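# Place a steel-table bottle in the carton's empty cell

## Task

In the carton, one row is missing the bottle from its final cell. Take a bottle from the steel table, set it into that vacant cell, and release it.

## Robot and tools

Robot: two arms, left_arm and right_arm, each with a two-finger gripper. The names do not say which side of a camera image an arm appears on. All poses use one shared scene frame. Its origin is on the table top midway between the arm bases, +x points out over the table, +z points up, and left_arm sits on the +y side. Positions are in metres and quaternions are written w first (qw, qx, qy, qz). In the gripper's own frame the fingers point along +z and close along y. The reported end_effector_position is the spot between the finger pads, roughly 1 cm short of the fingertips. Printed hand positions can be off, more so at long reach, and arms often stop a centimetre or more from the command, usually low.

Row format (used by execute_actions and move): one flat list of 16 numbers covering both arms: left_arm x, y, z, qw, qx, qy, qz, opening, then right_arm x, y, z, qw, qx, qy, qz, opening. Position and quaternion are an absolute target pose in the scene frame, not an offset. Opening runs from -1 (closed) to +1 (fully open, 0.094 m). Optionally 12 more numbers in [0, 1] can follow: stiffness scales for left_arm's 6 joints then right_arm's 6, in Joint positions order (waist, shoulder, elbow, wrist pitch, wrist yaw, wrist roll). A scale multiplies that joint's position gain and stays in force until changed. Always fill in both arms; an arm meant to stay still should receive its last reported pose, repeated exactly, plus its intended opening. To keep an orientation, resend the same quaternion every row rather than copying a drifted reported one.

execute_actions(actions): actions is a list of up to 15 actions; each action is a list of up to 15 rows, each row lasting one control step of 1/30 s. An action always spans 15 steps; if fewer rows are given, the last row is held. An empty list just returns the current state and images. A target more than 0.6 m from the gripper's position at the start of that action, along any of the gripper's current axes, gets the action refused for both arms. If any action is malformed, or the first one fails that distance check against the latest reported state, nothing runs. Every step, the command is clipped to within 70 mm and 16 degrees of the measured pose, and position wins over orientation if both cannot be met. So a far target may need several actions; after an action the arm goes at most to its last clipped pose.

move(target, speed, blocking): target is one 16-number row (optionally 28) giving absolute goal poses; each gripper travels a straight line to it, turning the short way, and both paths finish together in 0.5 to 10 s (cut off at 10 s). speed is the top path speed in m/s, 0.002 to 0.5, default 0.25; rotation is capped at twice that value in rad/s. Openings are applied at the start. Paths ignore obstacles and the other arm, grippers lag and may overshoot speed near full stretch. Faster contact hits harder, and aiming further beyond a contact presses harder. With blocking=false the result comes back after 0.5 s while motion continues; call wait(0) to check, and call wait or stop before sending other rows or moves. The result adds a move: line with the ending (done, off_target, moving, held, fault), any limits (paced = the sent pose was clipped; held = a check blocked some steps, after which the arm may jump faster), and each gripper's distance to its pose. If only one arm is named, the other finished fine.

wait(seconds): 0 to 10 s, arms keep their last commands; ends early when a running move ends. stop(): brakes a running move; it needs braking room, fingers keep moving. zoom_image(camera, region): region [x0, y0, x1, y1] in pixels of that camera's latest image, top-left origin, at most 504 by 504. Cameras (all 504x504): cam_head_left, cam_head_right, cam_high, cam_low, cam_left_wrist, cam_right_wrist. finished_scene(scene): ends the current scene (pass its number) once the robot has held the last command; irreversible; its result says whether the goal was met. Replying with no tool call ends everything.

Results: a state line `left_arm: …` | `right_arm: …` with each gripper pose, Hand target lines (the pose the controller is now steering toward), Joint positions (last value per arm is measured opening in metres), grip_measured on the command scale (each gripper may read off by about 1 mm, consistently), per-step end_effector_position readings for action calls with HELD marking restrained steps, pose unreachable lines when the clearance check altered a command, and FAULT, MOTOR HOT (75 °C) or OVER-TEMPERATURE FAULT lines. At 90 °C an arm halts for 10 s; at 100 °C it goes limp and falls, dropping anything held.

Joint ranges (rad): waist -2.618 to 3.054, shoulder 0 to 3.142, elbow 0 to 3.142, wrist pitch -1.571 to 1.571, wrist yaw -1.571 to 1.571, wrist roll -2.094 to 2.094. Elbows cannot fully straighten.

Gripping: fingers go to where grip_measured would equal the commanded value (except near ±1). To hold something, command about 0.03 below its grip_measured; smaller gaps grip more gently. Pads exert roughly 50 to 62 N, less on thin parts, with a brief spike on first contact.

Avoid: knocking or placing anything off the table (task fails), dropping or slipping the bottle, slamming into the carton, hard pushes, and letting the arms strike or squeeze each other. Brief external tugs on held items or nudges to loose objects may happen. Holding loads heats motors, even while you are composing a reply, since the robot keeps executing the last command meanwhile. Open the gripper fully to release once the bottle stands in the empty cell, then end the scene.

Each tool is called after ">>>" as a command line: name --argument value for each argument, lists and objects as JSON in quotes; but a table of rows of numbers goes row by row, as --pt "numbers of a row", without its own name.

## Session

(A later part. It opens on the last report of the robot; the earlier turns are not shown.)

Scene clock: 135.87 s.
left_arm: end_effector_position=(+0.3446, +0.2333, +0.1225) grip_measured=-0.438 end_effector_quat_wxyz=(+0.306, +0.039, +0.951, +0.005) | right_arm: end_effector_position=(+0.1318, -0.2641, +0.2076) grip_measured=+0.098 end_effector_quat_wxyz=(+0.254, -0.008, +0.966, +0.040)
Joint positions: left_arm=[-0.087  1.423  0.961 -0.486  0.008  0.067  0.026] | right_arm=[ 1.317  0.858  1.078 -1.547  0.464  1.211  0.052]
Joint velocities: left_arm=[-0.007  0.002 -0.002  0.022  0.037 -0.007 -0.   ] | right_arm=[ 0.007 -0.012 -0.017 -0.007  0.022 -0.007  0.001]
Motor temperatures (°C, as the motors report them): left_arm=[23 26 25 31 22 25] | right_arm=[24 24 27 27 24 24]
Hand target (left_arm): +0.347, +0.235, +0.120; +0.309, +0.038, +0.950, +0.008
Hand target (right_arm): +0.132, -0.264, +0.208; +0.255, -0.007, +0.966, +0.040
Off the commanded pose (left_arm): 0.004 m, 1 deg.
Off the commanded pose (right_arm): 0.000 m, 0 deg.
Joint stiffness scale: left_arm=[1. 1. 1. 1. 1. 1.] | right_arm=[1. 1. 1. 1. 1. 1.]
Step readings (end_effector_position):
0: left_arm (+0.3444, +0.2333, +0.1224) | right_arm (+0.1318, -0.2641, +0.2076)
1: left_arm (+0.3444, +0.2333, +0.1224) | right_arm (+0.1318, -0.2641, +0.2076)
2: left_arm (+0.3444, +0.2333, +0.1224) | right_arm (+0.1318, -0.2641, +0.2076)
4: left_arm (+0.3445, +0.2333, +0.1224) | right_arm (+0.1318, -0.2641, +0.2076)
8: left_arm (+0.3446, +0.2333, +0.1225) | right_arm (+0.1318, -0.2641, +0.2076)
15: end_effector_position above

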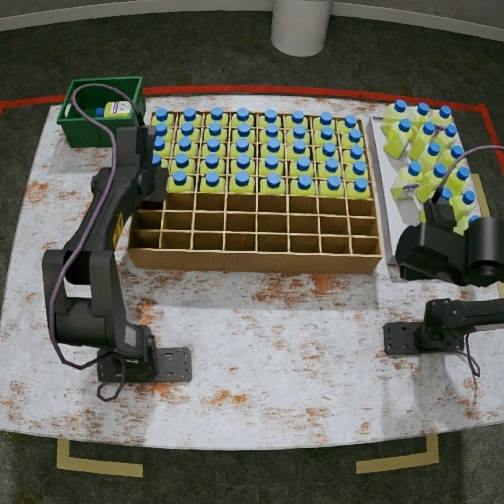

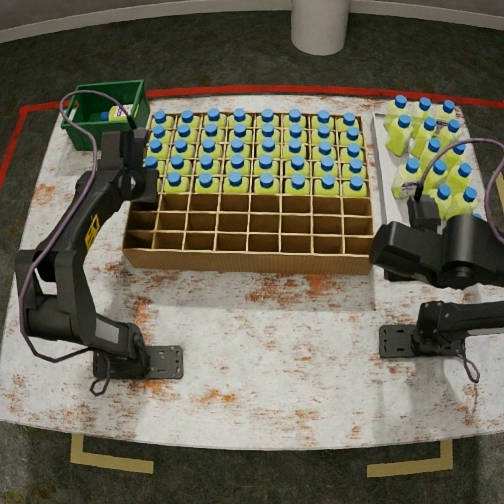

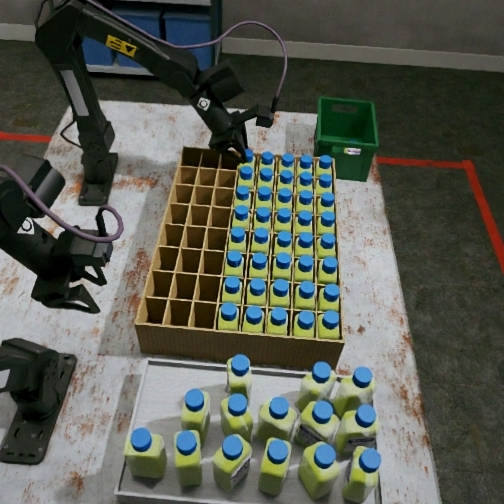

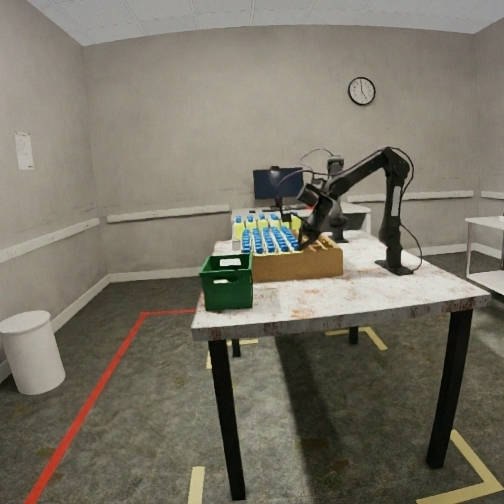

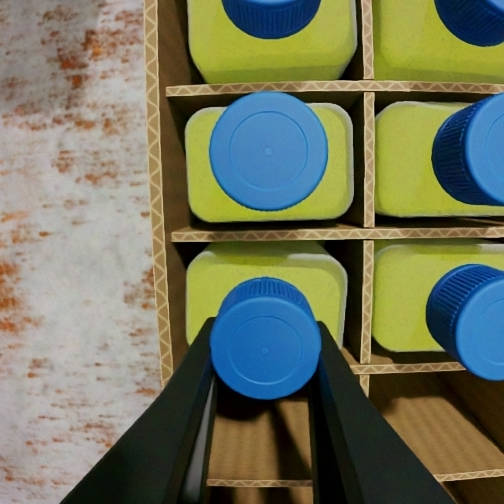

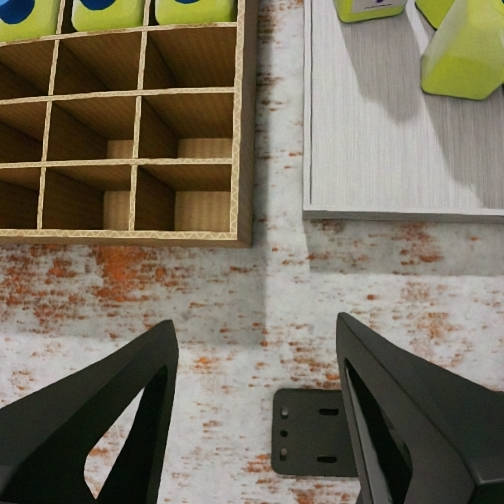

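>>> execute_actions --actions '[[[0.3475,0.2345,0.121,0.309,0.038,0.9503,0.008,-0.44,0.1321,-0.2642,0.2077,0.255,-0.007,0.966,0.040,0.1],[0.3475,0.2345,0.122,0.309,0.038,0.9503,0.008,-0.425,0.1321,-0.2642,0.2077,0.255,-0.007,0.966,0.040,0.1],[0.3475,0.2345,0.123,0.309,0.038,0.9503,0.008,-0.41,0.1321,-0.2642,0.2077,0.255,-0.007,0.966,0.040,0.1],[0.3475,0.2345,0.124,0.309,0.038,0.9503,0.008,-0.39,0.1321,-0.2642,0.2077,0.255,-0.007,0.966,0.040,0.1],[0.3475,0.2345,0.125,0.309,0.038,0.9503,0.008,-0.36,0.1321,-0.2642,0.2077,0.255,-0.007,0.966,0.040,0.1],[0.3475,0.2345,0.126,0.309,0.038,0.9503,0.008,-0.32,0.1321,-0.2642,0.2077,0.255,-0.007,0.966,0.040,0.1],[0.3475,0.2345,0.127,0.309,0.038,0.9503,0.008,-0.28,0.1321,-0.2642,0.2077,0.255,-0.007,0.966,0.040,0.1],[0.3475,0.2345,0.128,0.309,0.038,0.9503,0.008,-0.23,0.1321,-0.2642,0.2077,0.255,-0.007,0.966,0.040,0.1],[0.3475,0.2345,0.129,0.309,0.038,0.9503,0.008,-0.18,0.1321,-0.2642,0.2077,0.255,-0.007,0.966,0.040,0.1],[0.3475,0.2345,0.13,0.309,0.038,0.9503,0.008,-0.13,0.1321,-0.2642,0.2077,0.255,-0.007,0.966,0.040,0.1],[0.3475,0.2345,0.131,0.309,0.038,0.9503,0.008,-0.08,0.1321,-0.2642,0.2077,0.255,-0.007,0.966,0.040,0.1],[0.3475,0.2345,0.132,0.309,0.038,0.9503,0.008,-0.04,0.1321,-0.2642,0.2077,0.255,-0.007,0.966,0.040,0.1],[0.3475,0.2345,0.133,0.309,0.038,0.9503,0.008,0.0,0.1321,-0.2642,0.2077,0.255,-0.007,0.966,0.040,0.1],[0.3475,0.2345,0.134,0.309,0.038,0.9503,0.008,0.0,0.1321,-0.2642,0.2077,0.255,-0.007,0.966,0.040,0.1],[0.3475,0.2345,0.135,0.309,0.038,0.9503,0.008,0.0,0.1321,-0.2642,0.2077,0.255,-0.007,0.966,0.040,0.1]],[[0.3475,0.2345,0.137,0.309,0.038,0.9503,0.008,0.0,0.1321,-0.2642,0.2077,0.255,-0.007,0.966,0.040,0.1],[0.3475,0.2345,0.14,0.309,0.038,0.9503,0.008,0.0,0.1321,-0.2642,0.2077,0.255,-0.007,0.966,0.040,0.1],[0.3475,0.2345,0.143,0.309,0.038,0.9503,0.008,0.0,0.1321,-0.2642,0.2077,0.255,-0.007,0.966,0.040,0.1],[0.3475,0.2345,0.147,0.309,0.038,0.9503,0.008,0.0,0.1321,-0.2642,0.2077,0.255,-0.007,0.966,0.040,0.1],[0.3475,0.2345,0.151,0.309,0.038,0.9503,0.008,0.0,0.1321,-0.2642,0.2077,0.255,-0.007,0.966,0.040,0.1],[0.3475,0.2345,0.155,0.309,0.038,0.9503,0.008,0.0,0.1321,-0.2642,0.2077,0.255,-0.007,0.966,0.040,0.1],[0.3475,0.2345,0.159,0.309,0.038,0.9503,0.008,0.0,0.1321,-0.2642,0.2077,0.255,-0.007,0.966,0.040,0.1],[0.3475,0.2345,0.163,0.309,0.038,0.9503,0.008,0.0,0.1321,-0.2642,0.2077,0.255,-0.007,0.966,0.040,0.1],[0.3475,0.2345,0.167,0.309,0.038,0.9503,0.008,0.0,0.1321,-0.2642,0.2077,0.255,-0.007,0.966,0.040,0.1],[0.3475,0.2345,0.171,0.309,0.038,0.9503,0.008,0.0,0.1321,-0.2642,0.2077,0.255,-0.007,0.966,0.040,0.1],[0.3475,0.2345,0.174,0.309,0.038,0.9503,0.008,0.0,0.1321,-0.2642,0.2077,0.255,-0.007,0.966,0.040,0.1],[0.3475,0.2345,0.177,0.309,0.038,0.9503,0.008,0.0,0.1321,-0.2642,0.2077,0.255,-0.007,0.966,0.040,0.1],[0.3475,0.2345,0.179,0.309,0.038,0.9503,0.008,0.0,0.1321,-0.2642,0.2077,0.255,-0.007,0.966,0.040,0.1],[0.3475,0.2345,0.18,0.309,0.038,0.9503,0.008,0.0,0.1321,-0.2642,0.2077,0.255,-0.007,0.966,0.040,0.1],[0.3475,0.2345,0.18,0.309,0.038,0.9503,0.008,0.0,0.1321,-0.2642,0.2077,0.255,-0.007,0.966,0.040,0.1]],[[0.3475,0.2345,0.18,0.309,0.038,0.9503,0.008,0.0,0.1321,-0.2642,0.2077,0.255,-0.007,0.966,0.040,0.1]]]'

>>> zoom_image --camera "cam_high" --region '[200, 100, 310, 200]'

>>> zoom_image --camera "cam_low" --region '[240, 190, 340, 270]'

Scene clock: 139.47 s.
left_arm: end_effector_position=(+0.3486, +0.2335, +0.1728) grip_measured=-0.002 end_effector_quat_wxyz=(+0.307, +0.039, +0.951, +0.005) | right_arm: end_effector_position=(+0.1318, -0.2641, +0.2076) grip_measured=+0.098 end_effector_quat_wxyz=(+0.254, -0.008, +0.966, +0.040)
Joint positions: left_arm=[-0.087  1.414  1.154 -0.687  0.006  0.067  0.047] | right_arm=[ 1.317  0.858  1.078 -1.547  0.464  1.211  0.052]
Joint velocities: left_arm=[ 0.022  0.012 -0.007 -0.022  0.007  0.007  0.001] | right_arm=[ 0.017 -0.002  0.002  0.037 -0.066 -0.081 -0.   ]
Motor temperatures (°C, as the motors report them): left_arm=[23 26 25 31 22 25] | right_arm=[24 24 27 27 24 24]
Hand target (left_arm): +0.347, +0.234, +0.180; +0.309, +0.038, +0.950, +0.008
Hand target (right_arm): +0.132, -0.264, +0.208; +0.255, -0.007, +0.966, +0.040
Off the commanded pose (left_arm): 0.007 m, 0 deg.
Off the commanded pose (right_arm): 0.000 m, 0 deg.
Joint stiffness scale: left_arm=[1. 1. 1. 1. 1. 1.] | right_arm=[1. 1. 1. 1. 1. 1.]
Step readings (end_effector_position; steps 1 to 15: 1st action; 16 to 30: 2nd action; 31 to 45: 3rd action):
0: left_arm (+0.3446, +0.2333, +0.1225) | right_arm (+0.1318, -0.2641, +0.2076)
1: left_arm (+0.3446, +0.2333, +0.1225) | right_arm (+0.1318, -0.2641, +0.2076)
2: left_arm (+0.3446, +0.2333, +0.1225) | right_arm (+0.1318, -0.2641, +0.2076)
4: left_arm (+0.3446, +0.2334, +0.1225) | right_arm (+0.1318, -0.2641, +0.2076)
8: left_arm (+0.3448, +0.2336, +0.1226) | right_arm (+0.1318, -0.2641, +0.2076)
15: left_arm (+0.3459, +0.2336, +0.1265) | right_arm (+0.1318, -0.2641, +0.2076)
16: left_arm (+0.3466, +0.2336, +0.1280) | right_arm (+0.1318, -0.2641, +0.2076)
17: left_arm (+0.3469, +0.2336, +0.1295) | right_arm (+0.1318, -0.2641, +0.2076)
19: left_arm (+0.3479, +0.2336, +0.1337) | right_arm (+0.1318, -0.2641, +0.2076)
23: left_arm (+0.3507, +0.2335, +0.1468) | right_arm (+0.1318, -0.2641, +0.2076)
30: left_arm (+0.3543, +0.2335, +0.1735) | right_arm (+0.1318, -0.2641, +0.2076)
31: left_arm (+0.3542, +0.2335, +0.1754) | right_arm (+0.1318, -0.2641, +0.2076)
32: left_arm (+0.3542, +0.2335, +0.1765) | right_arm (+0.1318, -0.2641, +0.2076)
34: left_arm (+0.3531, +0.2335, +0.1762) | right_arm (+0.1318, -0.2641, +0.2076)
38: left_arm (+0.3501, +0.2335, +0.1739) | right_arm (+0.1318, -0.2641, +0.2076)
45: end_effector_position above

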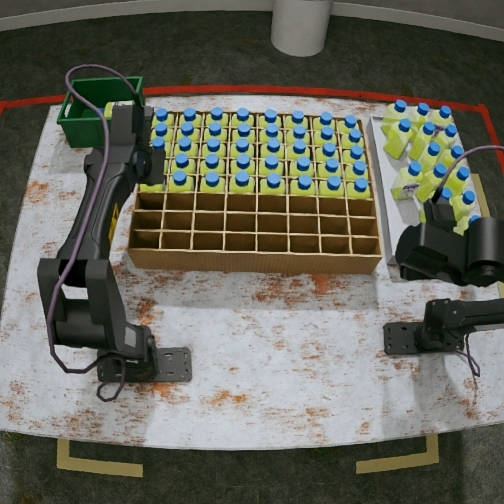

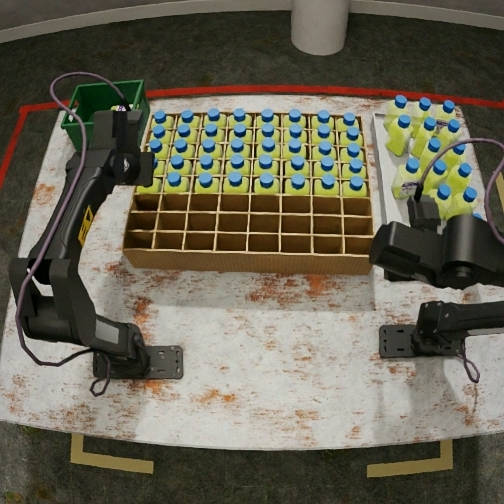

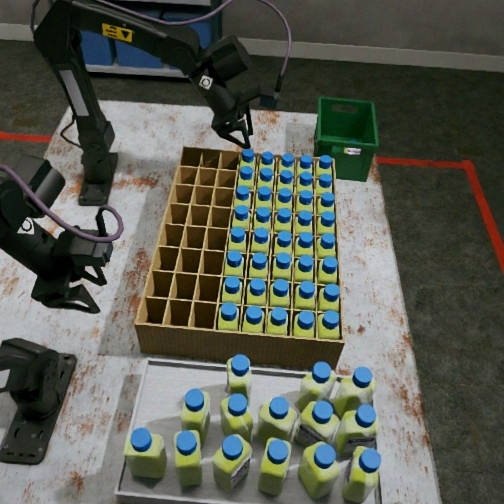

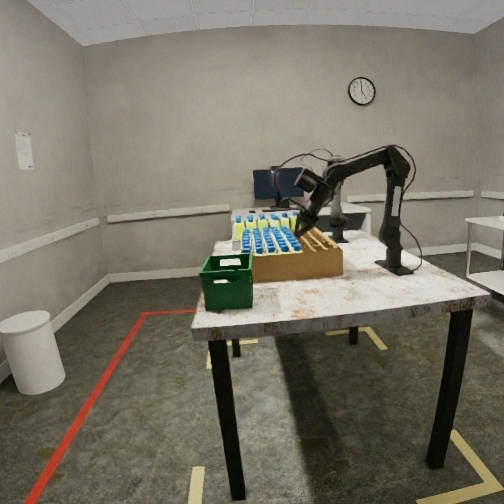

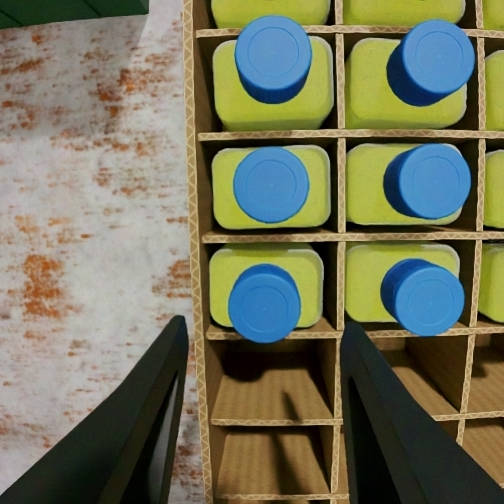

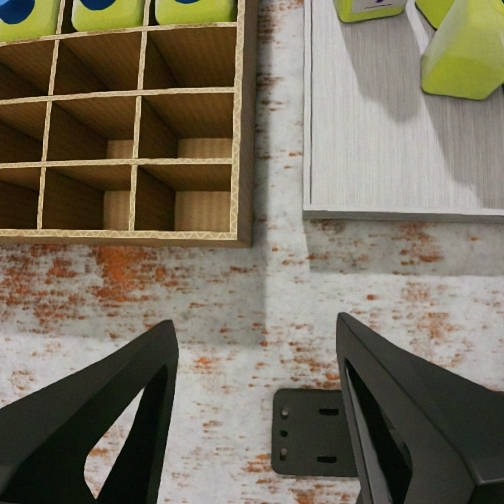

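Region (200, 100, 310, 200) of cam_high's 504x504 image, scaled by 4.582, with more detail than that image has; it fills the top 458 rows of this view, and the rest is white.

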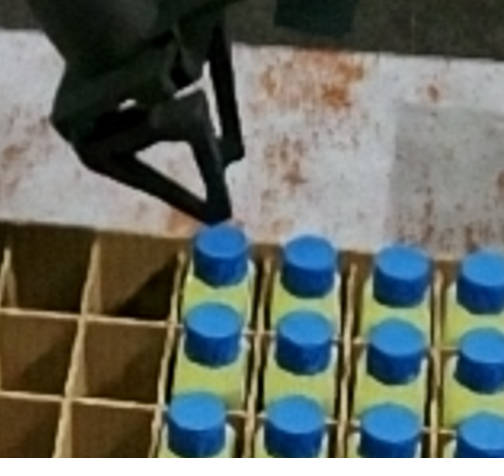

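Region (240, 190, 340, 270) of cam_low's 504x504 image, scaled by 5.040, with more detail than that image has; it fills the top 403 rows of this view, and the rest is white.

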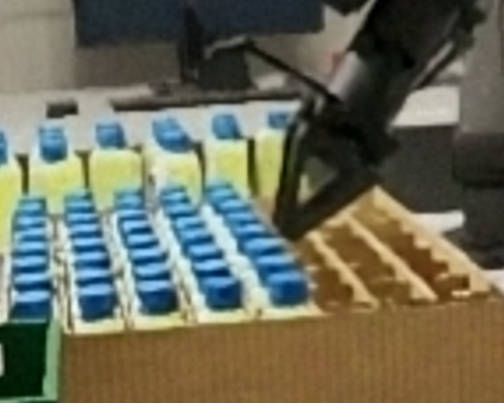

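The bottle is seated in the empty cell at the same height as its neighbours, and the gripper has let go and is clear of it.

>>> finished_scene --scene 2

The scene is finished: the task was done.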